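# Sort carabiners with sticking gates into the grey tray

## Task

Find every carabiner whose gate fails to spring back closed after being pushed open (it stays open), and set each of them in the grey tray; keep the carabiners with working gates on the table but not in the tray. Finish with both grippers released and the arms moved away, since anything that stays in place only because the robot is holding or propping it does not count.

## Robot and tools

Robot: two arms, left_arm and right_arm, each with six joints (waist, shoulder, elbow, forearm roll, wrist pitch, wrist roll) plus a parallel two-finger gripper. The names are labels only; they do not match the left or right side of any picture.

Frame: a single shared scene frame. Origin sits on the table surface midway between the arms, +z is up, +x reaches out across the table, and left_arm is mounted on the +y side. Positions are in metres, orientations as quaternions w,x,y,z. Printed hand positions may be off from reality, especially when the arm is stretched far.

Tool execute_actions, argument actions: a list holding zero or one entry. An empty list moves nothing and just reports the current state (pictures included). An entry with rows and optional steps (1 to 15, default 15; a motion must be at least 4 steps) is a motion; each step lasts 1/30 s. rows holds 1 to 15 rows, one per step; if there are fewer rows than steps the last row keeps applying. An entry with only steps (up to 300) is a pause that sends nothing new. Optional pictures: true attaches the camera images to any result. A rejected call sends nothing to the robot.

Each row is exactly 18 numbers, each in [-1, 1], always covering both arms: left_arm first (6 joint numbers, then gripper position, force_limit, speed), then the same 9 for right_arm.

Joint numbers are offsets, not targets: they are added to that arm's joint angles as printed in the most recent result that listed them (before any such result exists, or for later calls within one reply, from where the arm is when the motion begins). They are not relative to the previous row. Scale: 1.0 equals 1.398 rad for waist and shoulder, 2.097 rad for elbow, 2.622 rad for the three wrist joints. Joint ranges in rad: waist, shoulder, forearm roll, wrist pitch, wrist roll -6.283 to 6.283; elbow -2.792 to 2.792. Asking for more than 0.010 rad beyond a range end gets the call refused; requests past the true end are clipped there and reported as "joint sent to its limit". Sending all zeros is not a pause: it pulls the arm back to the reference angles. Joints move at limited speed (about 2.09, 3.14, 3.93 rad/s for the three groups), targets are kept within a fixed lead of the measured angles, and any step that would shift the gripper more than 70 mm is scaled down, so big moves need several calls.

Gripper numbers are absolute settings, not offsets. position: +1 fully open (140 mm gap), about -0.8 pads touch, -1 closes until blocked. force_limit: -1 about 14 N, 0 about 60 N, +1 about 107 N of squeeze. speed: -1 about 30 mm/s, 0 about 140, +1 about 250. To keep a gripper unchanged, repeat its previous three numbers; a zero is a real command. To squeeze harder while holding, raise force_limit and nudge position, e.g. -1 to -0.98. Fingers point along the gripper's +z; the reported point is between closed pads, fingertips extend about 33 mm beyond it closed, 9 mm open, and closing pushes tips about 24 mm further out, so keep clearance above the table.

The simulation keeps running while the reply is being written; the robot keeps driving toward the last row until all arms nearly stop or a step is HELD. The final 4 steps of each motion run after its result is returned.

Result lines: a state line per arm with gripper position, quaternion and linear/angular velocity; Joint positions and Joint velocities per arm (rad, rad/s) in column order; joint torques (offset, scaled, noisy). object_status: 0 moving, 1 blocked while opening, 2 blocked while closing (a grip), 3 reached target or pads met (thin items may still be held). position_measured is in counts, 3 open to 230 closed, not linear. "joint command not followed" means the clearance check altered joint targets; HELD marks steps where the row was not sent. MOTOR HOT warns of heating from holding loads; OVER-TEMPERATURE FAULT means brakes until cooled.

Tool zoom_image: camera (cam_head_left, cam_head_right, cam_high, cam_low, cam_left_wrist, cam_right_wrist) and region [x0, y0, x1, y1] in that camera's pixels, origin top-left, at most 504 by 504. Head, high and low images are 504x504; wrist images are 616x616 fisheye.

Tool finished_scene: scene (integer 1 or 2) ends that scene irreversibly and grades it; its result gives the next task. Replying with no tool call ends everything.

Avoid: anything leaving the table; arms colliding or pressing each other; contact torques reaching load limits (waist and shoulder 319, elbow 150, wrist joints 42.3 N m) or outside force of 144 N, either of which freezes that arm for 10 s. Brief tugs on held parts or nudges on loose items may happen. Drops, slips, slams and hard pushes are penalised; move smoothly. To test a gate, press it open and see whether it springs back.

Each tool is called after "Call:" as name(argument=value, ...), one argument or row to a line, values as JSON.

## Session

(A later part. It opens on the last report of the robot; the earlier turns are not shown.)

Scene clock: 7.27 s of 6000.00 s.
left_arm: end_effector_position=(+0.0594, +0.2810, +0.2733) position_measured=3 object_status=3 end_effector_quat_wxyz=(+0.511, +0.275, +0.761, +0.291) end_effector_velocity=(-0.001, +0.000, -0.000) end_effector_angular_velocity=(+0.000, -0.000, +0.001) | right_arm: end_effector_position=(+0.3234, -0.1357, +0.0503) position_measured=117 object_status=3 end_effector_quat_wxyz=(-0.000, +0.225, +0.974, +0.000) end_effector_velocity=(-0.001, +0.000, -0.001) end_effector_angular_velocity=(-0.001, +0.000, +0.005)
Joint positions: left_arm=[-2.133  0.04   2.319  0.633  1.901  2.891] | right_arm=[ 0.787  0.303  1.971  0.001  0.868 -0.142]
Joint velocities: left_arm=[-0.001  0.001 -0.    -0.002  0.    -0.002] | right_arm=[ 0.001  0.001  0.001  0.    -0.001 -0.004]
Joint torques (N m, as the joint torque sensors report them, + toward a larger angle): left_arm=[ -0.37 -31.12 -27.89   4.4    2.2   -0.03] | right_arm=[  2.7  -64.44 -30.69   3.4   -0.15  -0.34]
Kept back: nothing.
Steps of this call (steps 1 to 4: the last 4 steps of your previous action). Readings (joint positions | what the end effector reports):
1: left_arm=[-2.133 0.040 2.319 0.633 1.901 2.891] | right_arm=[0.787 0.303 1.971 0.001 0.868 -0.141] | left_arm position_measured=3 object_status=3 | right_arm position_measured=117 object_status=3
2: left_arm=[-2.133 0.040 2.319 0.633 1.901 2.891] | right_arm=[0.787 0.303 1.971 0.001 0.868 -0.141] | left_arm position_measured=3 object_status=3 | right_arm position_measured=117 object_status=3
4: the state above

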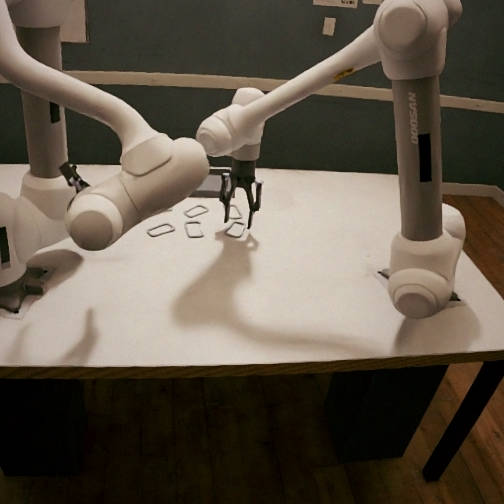

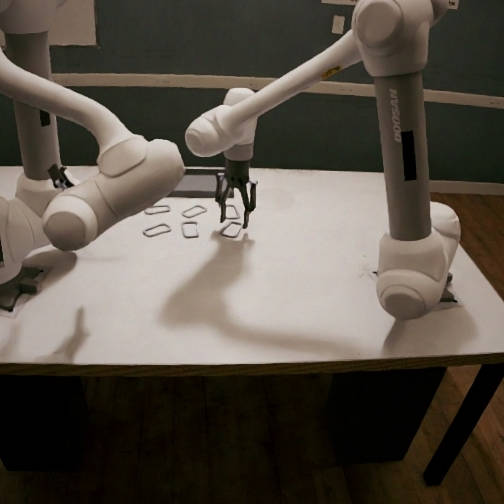

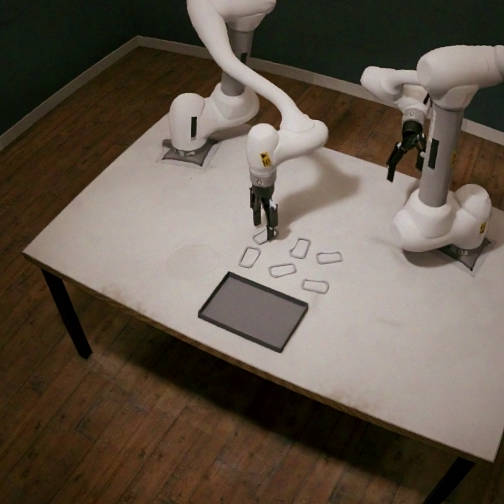

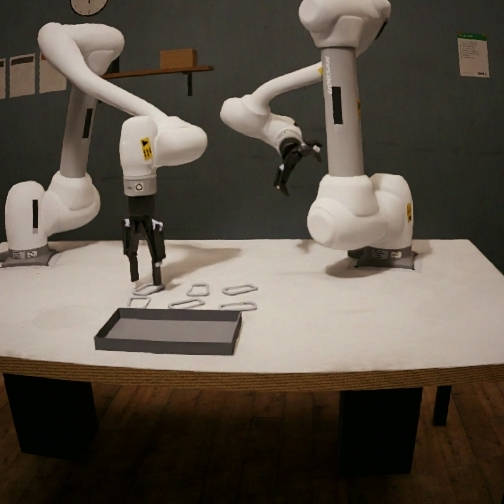

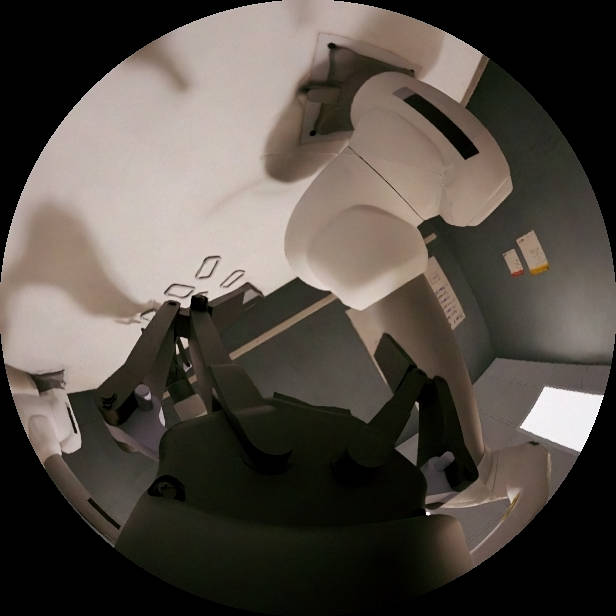

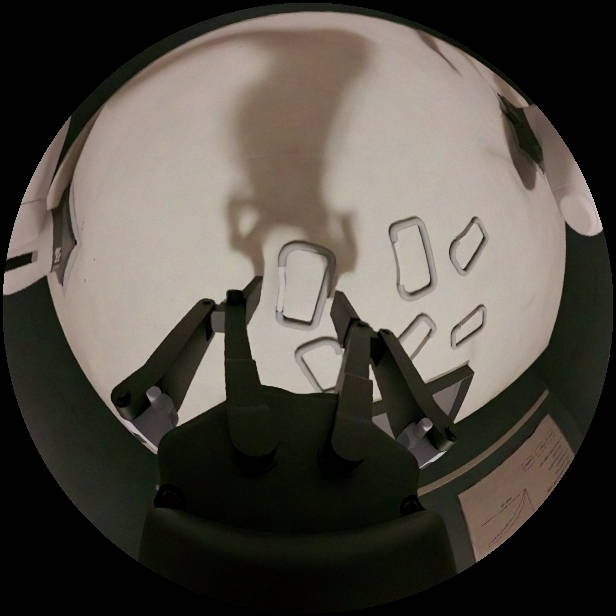

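Call:
execute_actions(
  actions=[
    {"rows":[[0,0,0,0,0,0,1,0,0,0,0.0114,0.0058,0,-0.0107,0,0.1,-0.5,0]],"steps":12},
  ],
)

Call:
execute_actions(
  actions=[
    {"steps":4},
  ],
  pictures=true,
)

Call:
zoom_image(
  camera="cam_right_wrist",
  region=[200, 180, 420, 400],
)

Call:
zoom_image(
  camera="cam_low",
  region=[90, 220, 210, 320],
)

Scene clock: 7.80 s of 6000.00 s.
left_arm: end_effector_position=(+0.0594, +0.2810, +0.2733) position_measured=3 object_status=3 end_effector_quat_wxyz=(+0.511, +0.275, +0.761, +0.291) end_effector_velocity=(-0.000, +0.000, +0.000) end_effector_angular_velocity=(+0.001, +0.001, -0.000) | right_arm: end_effector_position=(+0.3229, -0.1364, +0.0360) position_measured=117 object_status=3 end_effector_quat_wxyz=(-0.000, +0.225, +0.974, +0.000) end_effector_velocity=(-0.000, -0.000, -0.007) end_effector_angular_velocity=(+0.002, -0.002, +0.001)
Joint positions: left_arm=[-2.133  0.04   2.319  0.633  1.901  2.891] | right_arm=[ 0.787  0.318  1.983  0.001  0.841 -0.142]
Joint velocities: left_arm=[-0.    -0.001 -0.    -0.     0.     0.001] | right_arm=[ 0.     0.007  0.007 -0.001 -0.016  0.   ]
Joint torques (N m, as the joint torque sensors report them, + toward a larger angle): left_arm=[ -0.19 -30.81 -27.74   4.31   2.27   0.08] | right_arm=[  3.76 -63.53 -29.24   3.41  -0.67  -0.32]
Steps of this call (steps 1 to 8: the robot went on to your last target; steps 9 to 16: the first 8 steps of this action). Readings (joint positions | what the end effector reports):
9: left_arm=[-2.133 0.040 2.319 0.633 1.901 2.891] | right_arm=[0.787 0.303 1.971 0.001 0.868 -0.142] | left_arm position_measured=3 object_status=3 | right_arm position_measured=117 object_status=3
10: left_arm=[-2.133 0.040 2.319 0.633 1.901 2.891] | right_arm=[0.787 0.306 1.973 0.001 0.862 -0.142] | left_arm position_measured=3 object_status=3 | right_arm position_measured=117 object_status=3
12: left_arm=[-2.133 0.040 2.319 0.633 1.901 2.891] | right_arm=[0.787 0.314 1.980 0.001 0.848 -0.142] | left_arm position_measured=3 object_status=3 | right_arm position_measured=117 object_status=3
16: the state above

Scene clock: 7.93 s of 6000.00 s.
left_arm: end_effector_position=(+0.0594, +0.2810, +0.2733) position_measured=3 object_status=3 end_effector_quat_wxyz=(+0.511, +0.275, +0.761, +0.291) end_effector_velocity=(+0.000, +0.000, +0.000) end_effector_angular_velocity=(+0.001, +0.002, +0.001) | right_arm: end_effector_position=(+0.3228, -0.1365, +0.0355) position_measured=117 object_status=3 end_effector_quat_wxyz=(-0.000, +0.225, +0.974, +0.000) end_effector_velocity=(-0.000, +0.000, +0.000) end_effector_angular_velocity=(+0.002, -0.001, -0.001)
Joint positions: left_arm=[-2.133  0.04   2.319  0.633  1.901  2.891] | right_arm=[ 0.787  0.319  1.983  0.001  0.84  -0.142]
Joint velocities: left_arm=[ 0.001 -0.001 -0.    -0.001  0.     0.002] | right_arm=[ 0.    -0.001  0.001  0.001 -0.002  0.001]
Joint torques (N m, as the joint torque sensors report them, + toward a larger angle): left_arm=[ -0.35 -31.42 -27.71   4.38   2.22   0.05] | right_arm=[  4.33 -65.39 -29.64   3.52  -0.52  -0.38]
Kept back: nothing.
Steps of this call (steps 1 to 4: the last 4 steps of your previous action). Readings (joint positions | what the end effector reports):
1: left_arm=[-2.133 0.040 2.319 0.633 1.901 2.891] | right_arm=[0.787 0.319 1.983 0.001 0.840 -0.142] | left_arm position_measured=3 object_status=3 | right_arm position_measured=117 object_status=3
2: left_arm=[-2.133 0.040 2.319 0.633 1.901 2.891] | right_arm=[0.787 0.319 1.983 0.001 0.840 -0.142] | left_arm position_measured=3 object_status=3 | right_arm position_measured=117 object_status=3
4: the state above

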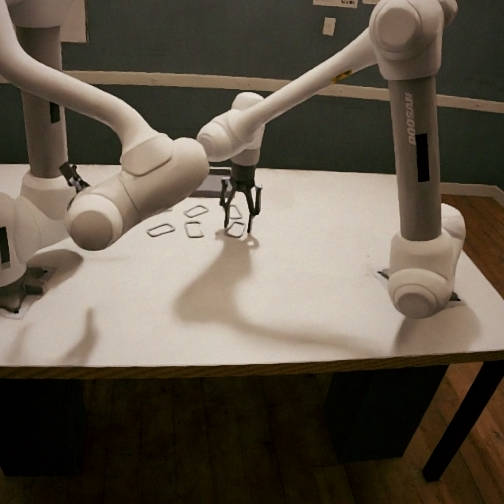

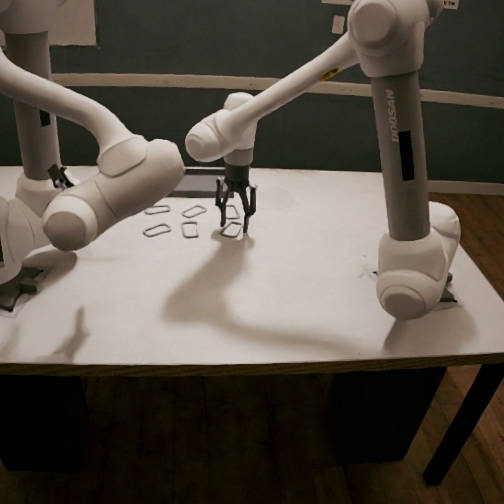

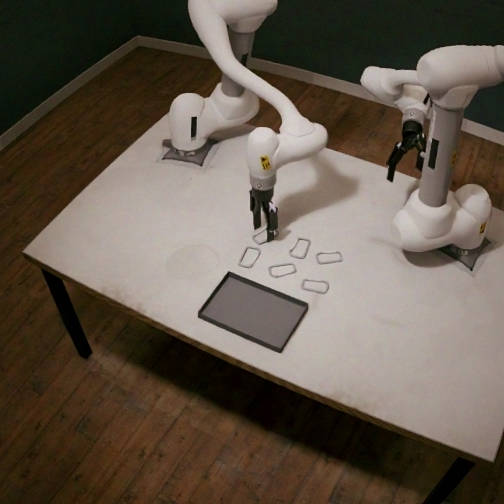

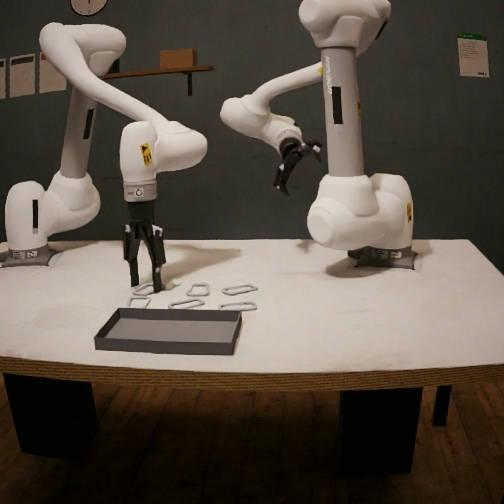

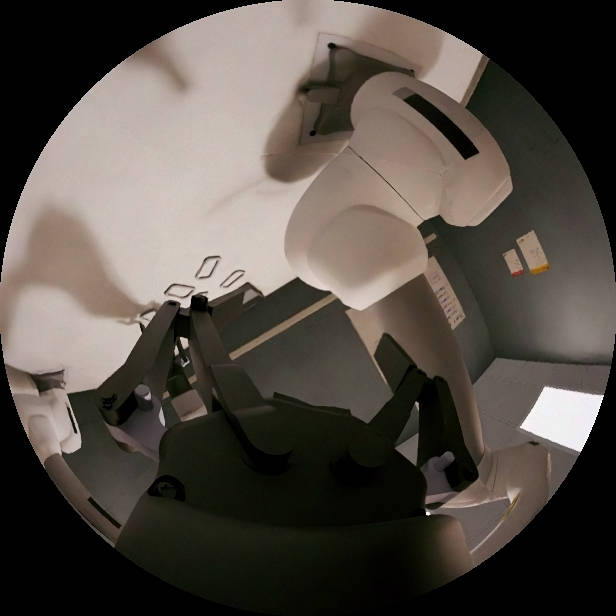

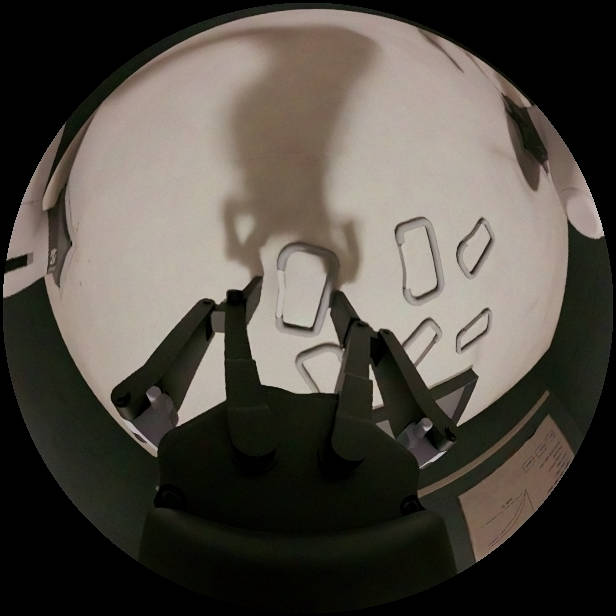

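Region (200, 180, 420, 400) of cam_right_wrist's 616x616 image, scaled by 2.291, with more detail than that image has.

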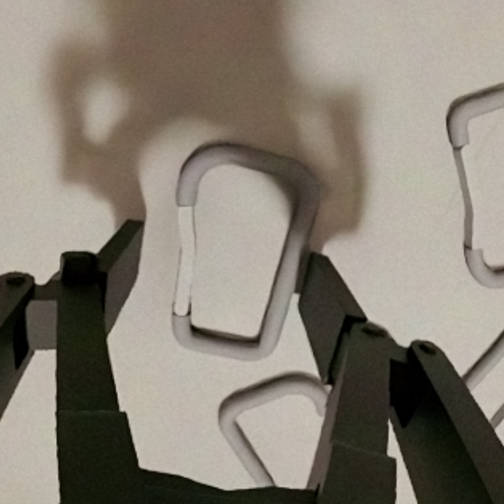

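Region (90, 220, 210, 320) of cam_low's 504x504 image, scaled by 4.200, with more detail than that image has.

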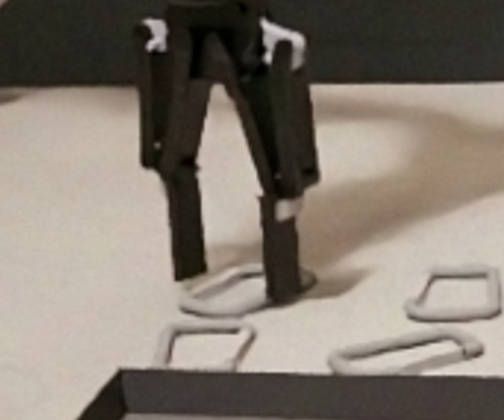

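Call:
execute_actions(
  actions=[
    {"rows":[[0,0,0,0,0,0,1,0,0,0,0,0,0,0,0,-0.5,-0.5,-0.3]],"steps":15},
  ],
  pictures=true,
)

Call:
zoom_image(
  camera="cam_right_wrist",
  region=[200, 180, 420, 400],
)

Scene clock: 8.47 s of 6000.00 s.
left_arm: end_effector_position=(+0.0594, +0.2810, +0.2733) position_measured=3 object_status=3 end_effector_quat_wxyz=(+0.511, +0.275, +0.761, +0.291) end_effector_velocity=(+0.000, +0.000, +0.000) end_effector_angular_velocity=(-0.002, +0.000, +0.001) | right_arm: end_effector_position=(+0.3230, -0.1363, +0.0356) position_measured=170 object_status=0 end_effector_quat_wxyz=(-0.000, +0.225, +0.974, +0.000) end_effector_velocity=(-0.000, -0.001, +0.000) end_effector_angular_velocity=(-0.000, +0.000, +0.000)
Joint positions: left_arm=[-2.133  0.04   2.319  0.633  1.901  2.891] | right_arm=[ 0.787  0.319  1.983  0.001  0.84  -0.142]
Joint velocities: left_arm=[ 0.    -0.001 -0.     0.     0.    -0.002] | right_arm=[-0.    -0.002  0.002  0.     0.    -0.001]
Joint torques (N m, as the joint torque sensors report them, + toward a larger angle): left_arm=[ -0.18 -30.84 -27.96   4.38   2.2   -0.01] | right_arm=[  3.56 -45.83 -13.98   3.     1.42  -0.1 ]
Steps of this call (steps 1 to 5: the robot went on to your last target; steps 6 to 16: the first 11 steps of this action). Readings (joint positions | what the end effector reports):
6: left_arm=[-2.133 0.040 2.319 0.633 1.901 2.891] | right_arm=[0.787 0.319 1.983 0.001 0.840 -0.142] | left_arm position_measured=3 object_status=3 | right_arm position_measured=117 object_status=0
7: left_arm=[-2.133 0.040 2.319 0.633 1.901 2.891] | right_arm=[0.787 0.319 1.983 0.001 0.840 -0.142] | left_arm position_measured=3 object_status=3 | right_arm position_measured=119 object_status=0
9: left_arm=[-2.133 0.040 2.319 0.633 1.901 2.891] | right_arm=[0.787 0.319 1.983 0.001 0.840 -0.142] | left_arm position_measured=3 object_status=3 | right_arm position_measured=130 object_status=0
13: left_arm=[-2.133 0.040 2.319 0.633 1.901 2.891] | right_arm=[0.787 0.319 1.983 0.001 0.840 -0.142] | left_arm position_measured=3 object_status=3 | right_arm position_measured=153 object_status=0
16: the state above

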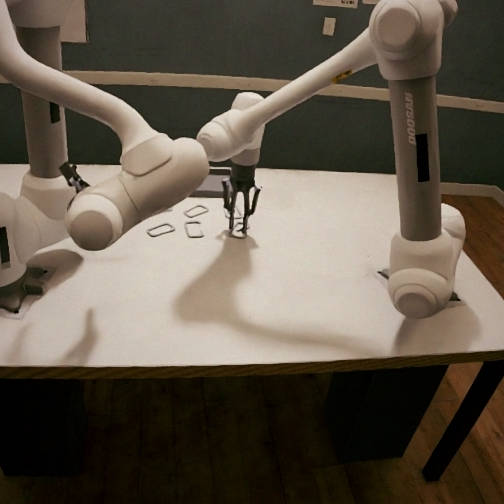

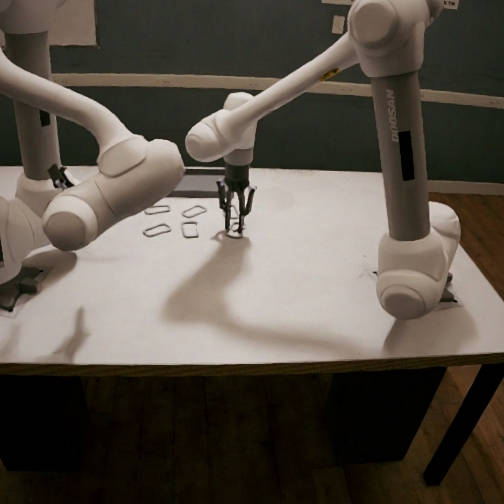

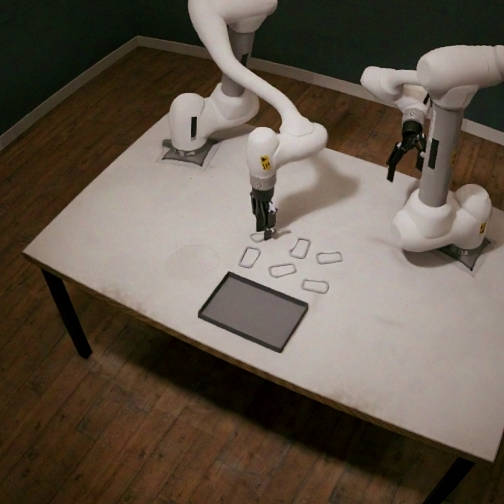

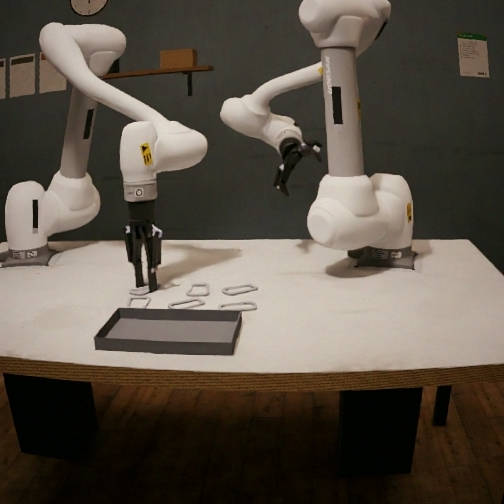

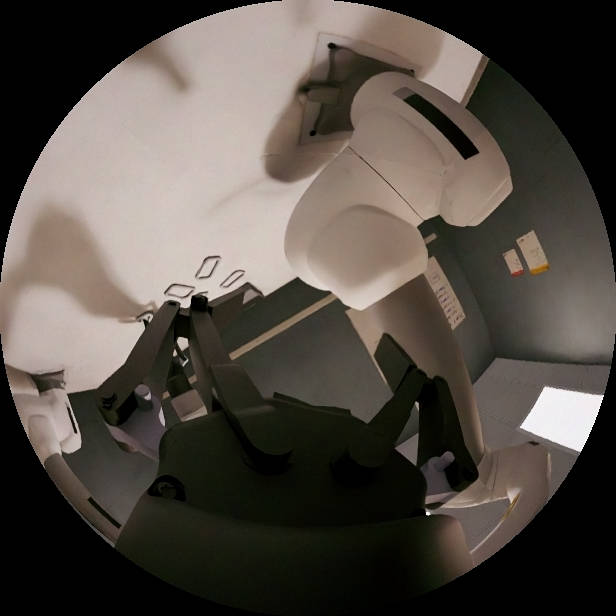

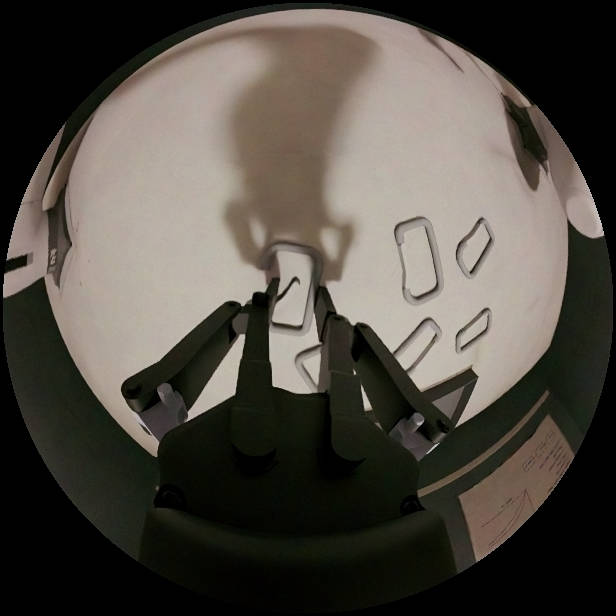

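Region (200, 180, 420, 400) of cam_right_wrist's 616x616 image, scaled by 2.291, with more detail than that image has.

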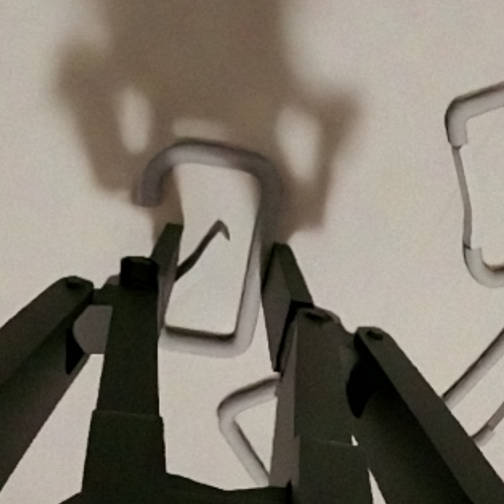

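Call:
execute_actions(
  actions=[
    {"rows":[[0,0,0,0,0,0,1,0,0,0,-0.0023,-0.0012,0,0.002,0,0.1,-0.5,0.5]],"steps":15},
  ],
  pictures=true,
)

Call:
zoom_image(
  camera="cam_right_wrist",
  region=[200, 180, 420, 400],
)

Scene clock: 9.07 s of 6000.00 s.
left_arm: end_effector_position=(+0.0594, +0.2810, +0.2733) position_measured=3 object_status=3 end_effector_quat_wxyz=(+0.511, +0.275, +0.761, +0.291) end_effector_velocity=(-0.000, +0.000, -0.000) end_effector_angular_velocity=(+0.001, -0.000, -0.000) | right_arm: end_effector_position=(+0.3232, -0.1360, +0.0385) position_measured=117 object_status=0 end_effector_quat_wxyz=(-0.000, +0.225, +0.974, +0.000) end_effector_velocity=(+0.000, +0.000, +0.001) end_effector_angular_velocity=(+0.001, -0.001, -0.000)
Joint positions: left_arm=[-2.133  0.04   2.319  0.633  1.901  2.891] | right_arm=[ 0.787  0.316  1.98   0.001  0.845 -0.142]
Joint velocities: left_arm=[-0.     0.001  0.    -0.     0.     0.001] | right_arm=[-0.    -0.001 -0.001 -0.     0.001 -0.   ]
Joint torques (N m, as the joint torque sensors report them, + toward a larger angle): left_arm=[  0.24 -31.55 -27.73   4.31   2.29   0.03] | right_arm=[  2.46 -62.92 -29.34   3.34  -0.03  -0.39]
Steps of this call (steps 1 to 4: the last 4 steps of your previous action; steps 5 to 7: the robot went on to your last target; steps 8 to 18: the first 11 steps of this action). Readings (joint positions | what the end effector reports):
8: left_arm=[-2.133 0.040 2.319 0.633 1.901 2.891] | right_arm=[0.787 0.319 1.983 0.001 0.840 -0.142] | left_arm position_measured=3 object_status=3 | right_arm position_measured=172 object_status=0
9: left_arm=[-2.133 0.040 2.319 0.633 1.901 2.891] | right_arm=[0.787 0.318 1.983 0.001 0.842 -0.142] | left_arm position_measured=3 object_status=3 | right_arm position_measured=172 object_status=0
11: left_arm=[-2.133 0.040 2.319 0.633 1.901 2.891] | right_arm=[0.787 0.317 1.982 0.001 0.844 -0.142] | left_arm position_measured=3 object_status=3 | right_arm position_measured=148 object_status=0
15: left_arm=[-2.133 0.040 2.319 0.633 1.901 2.891] | right_arm=[0.787 0.316 1.980 0.001 0.845 -0.142] | left_arm position_measured=3 object_status=3 | right_arm position_measured=117 object_status=0
18: the state above

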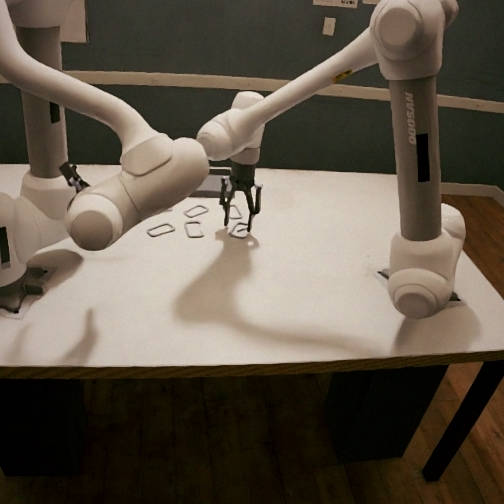

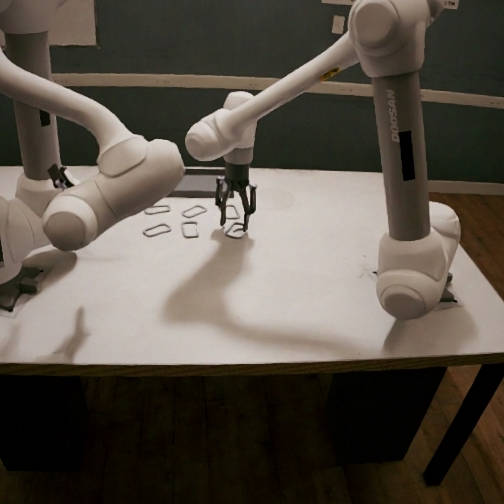

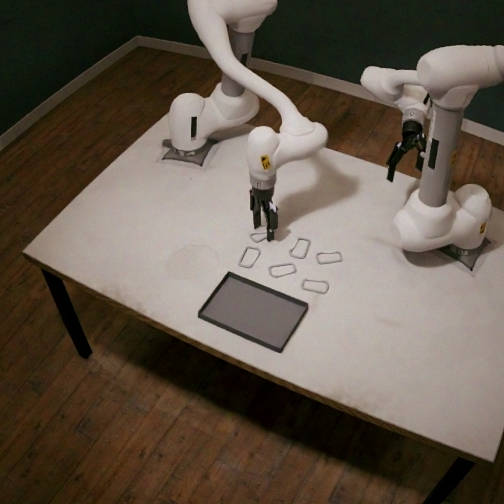

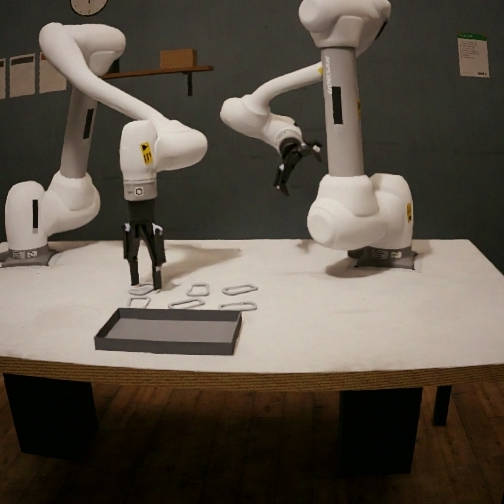

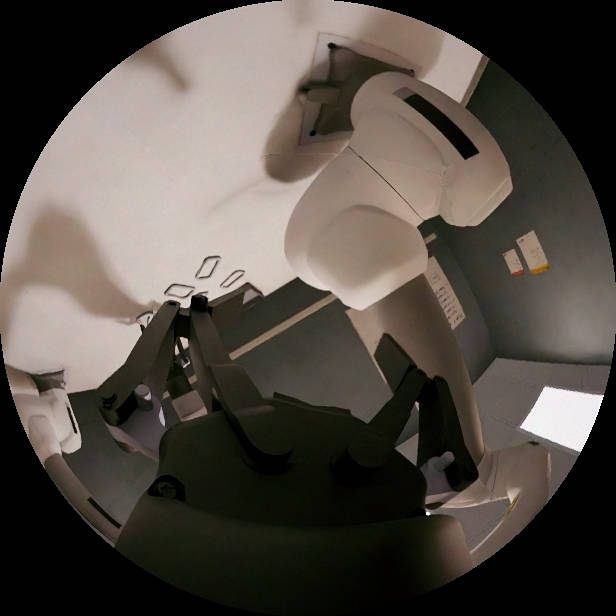

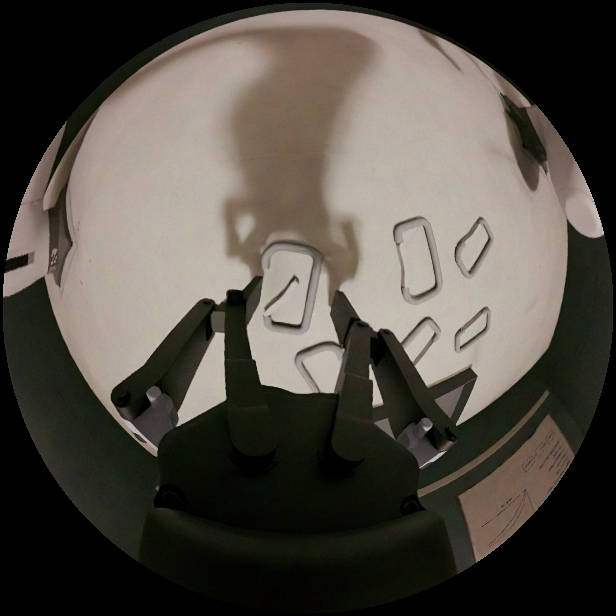

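Region (200, 180, 420, 400) of cam_right_wrist's 616x616 image, scaled by 2.291, with more detail than that image has.

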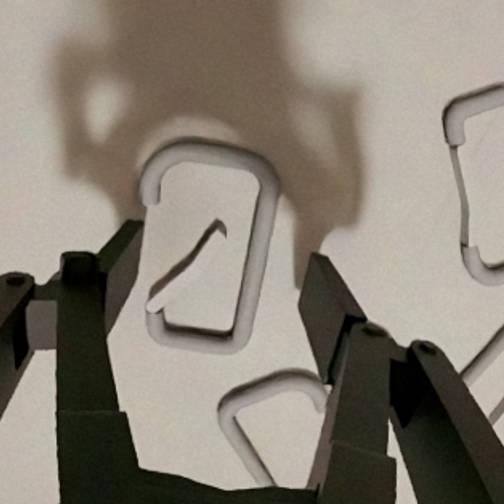

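Call:
execute_actions(
  actions=[
    {"rows":[[0,0,0,0,0,0,1,0,0,0,0,0,0,0,0,-1,-0.3,0.2]],"steps":15},
  ],
)

Call:
execute_actions(
  actions=[
    {"steps":5},
  ],
  pictures=true,
)

Call:
zoom_image(
  camera="cam_right_wrist",
  region=[200, 180, 420, 400],
)

Scene clock: 9.57 s of 6000.00 s.
left_arm: end_effector_position=(+0.0594, +0.2810, +0.2733) position_measured=3 object_status=3 end_effector_quat_wxyz=(+0.511, +0.275, +0.761, +0.291) end_effector_velocity=(-0.000, -0.000, +0.000) end_effector_angular_velocity=(-0.002, +0.000, -0.002) | right_arm: end_effector_position=(+0.3232, -0.1359, +0.0386) position_measured=176 object_status=0 end_effector_quat_wxyz=(-0.000, +0.225, +0.974, +0.000) end_effector_velocity=(+0.000, +0.001, +0.001) end_effector_angular_velocity=(+0.002, -0.001, +0.000)
Joint positions: left_arm=[-2.133  0.04   2.319  0.633  1.901  2.891] | right_arm=[ 0.787  0.316  1.98   0.001  0.845 -0.142]
Joint velocities: left_arm=[-0.002 -0.001  0.     0.001  0.    -0.   ] | right_arm=[ 0.    -0.001 -0.001  0.    -0.    -0.   ]
Joint torques (N m, as the joint torque sensors report them, + toward a larger angle): left_arm=[ -0.16 -30.83 -27.71   4.29   2.26   0.01] | right_arm=[  3.1  -53.8  -22.97   3.35  -0.08  -0.45]
Steps of this call (steps 1 to 4: the last 4 steps of your previous action; steps 5 to 15: the first 11 steps of this action). Readings (joint positions | what the end effector reports):
5: left_arm=[-2.133 0.040 2.319 0.633 1.901 2.891] | right_arm=[0.787 0.316 1.980 0.001 0.845 -0.142] | left_arm position_measured=3 object_status=3 | right_arm position_measured=117 object_status=0
6: left_arm=[-2.133 0.040 2.319 0.633 1.901 2.891] | right_arm=[0.787 0.316 1.980 0.001 0.845 -0.142] | left_arm position_measured=3 object_status=3 | right_arm position_measured=120 object_status=0
8: left_arm=[-2.133 0.040 2.319 0.633 1.901 2.891] | right_arm=[0.787 0.316 1.980 0.001 0.845 -0.142] | left_arm position_measured=3 object_status=3 | right_arm position_measured=137 object_status=0
12: left_arm=[-2.133 0.040 2.319 0.633 1.901 2.891] | right_arm=[0.787 0.316 1.980 0.001 0.845 -0.142] | left_arm position_measured=3 object_status=3 | right_arm position_measured=172 object_status=0
15: the state above

Scene clock: 9.73 s of 6000.00 s.
left_arm: end_effector_position=(+0.0594, +0.2810, +0.2733) position_measured=3 object_status=3 end_effector_quat_wxyz=(+0.511, +0.275, +0.761, +0.291) end_effector_velocity=(-0.000, +0.000, +0.000) end_effector_angular_velocity=(+0.000, +0.001, -0.001) | right_arm: end_effector_position=(+0.3232, -0.1359, +0.0386) position_measured=176 object_status=2 end_effector_quat_wxyz=(-0.000, +0.225, +0.974, +0.000) end_effector_velocity=(-0.000, +0.000, +0.000) end_effector_angular_velocity=(+0.001, +0.000, -0.000)
Joint positions: left_arm=[-2.133  0.04   2.319  0.633  1.901  2.891] | right_arm=[ 0.787  0.316  1.98   0.001  0.845 -0.142]
Joint velocities: left_arm=[-0.    -0.    -0.    -0.    -0.     0.001] | right_arm=[ 0.    -0.    -0.     0.001  0.    -0.   ]
Joint torques (N m, as the joint torque sensors report them, + toward a larger angle): left_arm=[  0.14 -30.64 -27.56   4.33   2.18   0.06] | right_arm=[  1.91 -55.15 -22.44   3.62  -0.08  -0.38]
Kept back: nothing.
Steps of this call (steps 1 to 4: the last 4 steps of your previous action; step 5: the robot went on to your last target). Readings (joint positions | what the end effector reports):
1: left_arm=[-2.133 0.040 2.319 0.633 1.901 2.891] | right_arm=[0.787 0.316 1.980 0.001 0.845 -0.142] | left_arm position_measured=3 object_status=3 | right_arm position_measured=176 object_status=0
2: left_arm=[-2.133 0.040 2.319 0.633 1.901 2.891] | right_arm=[0.787 0.316 1.980 0.001 0.845 -0.142] | left_arm position_measured=3 object_status=3 | right_arm position_measured=176 object_status=0
4: left_arm=[-2.133 0.040 2.319 0.633 1.901 2.891] | right_arm=[0.787 0.316 1.980 0.001 0.845 -0.142] | left_arm position_measured=3 object_status=3 | right_arm position_measured=176 object_status=0
5: the state above

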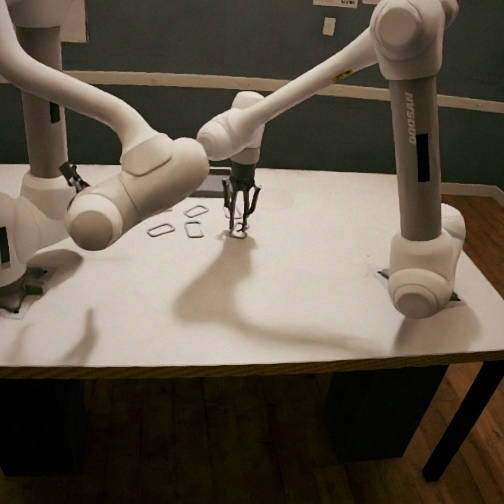

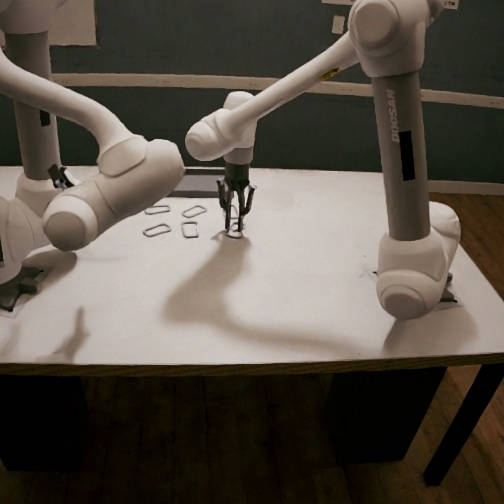

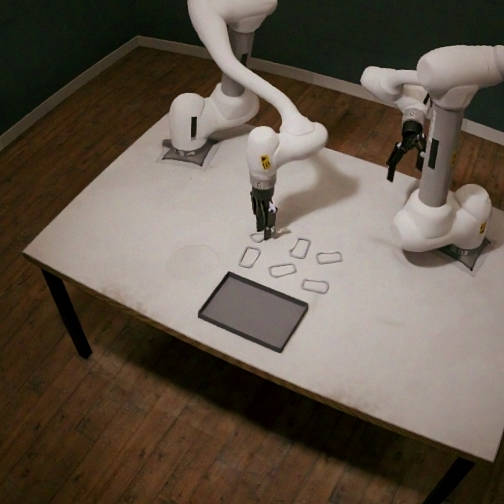

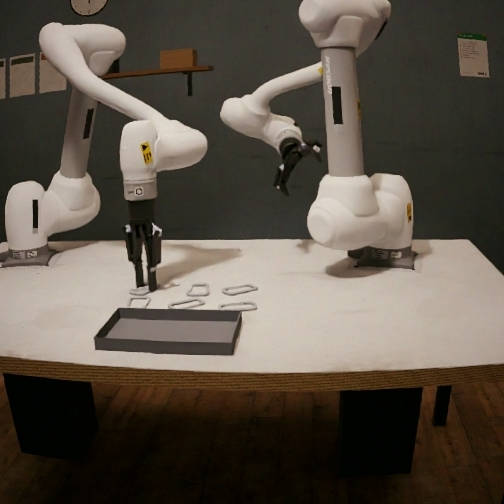

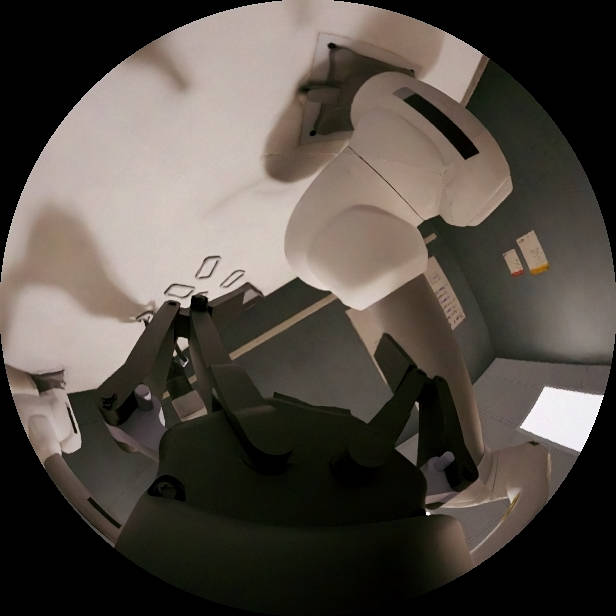

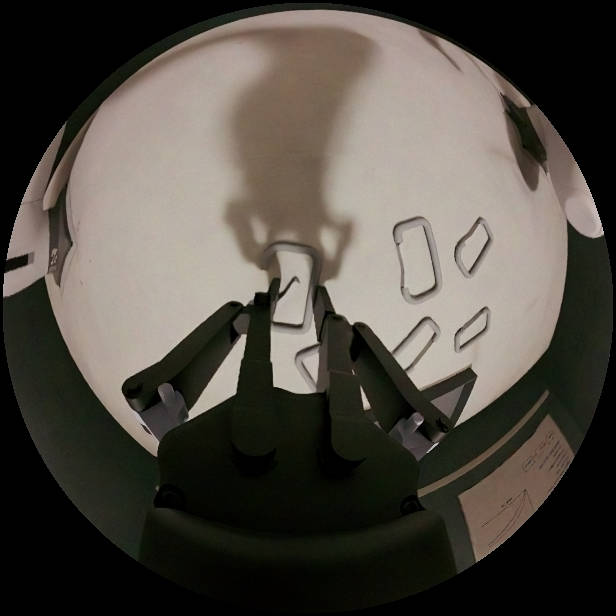

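Region (200, 180, 420, 400) of cam_right_wrist's 616x616 image, scaled by 2.291, with more detail than that image has.

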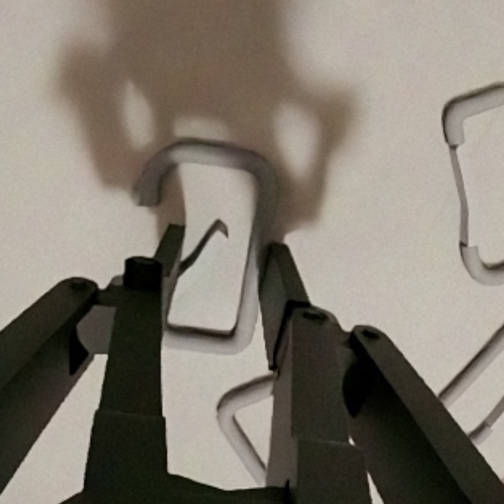

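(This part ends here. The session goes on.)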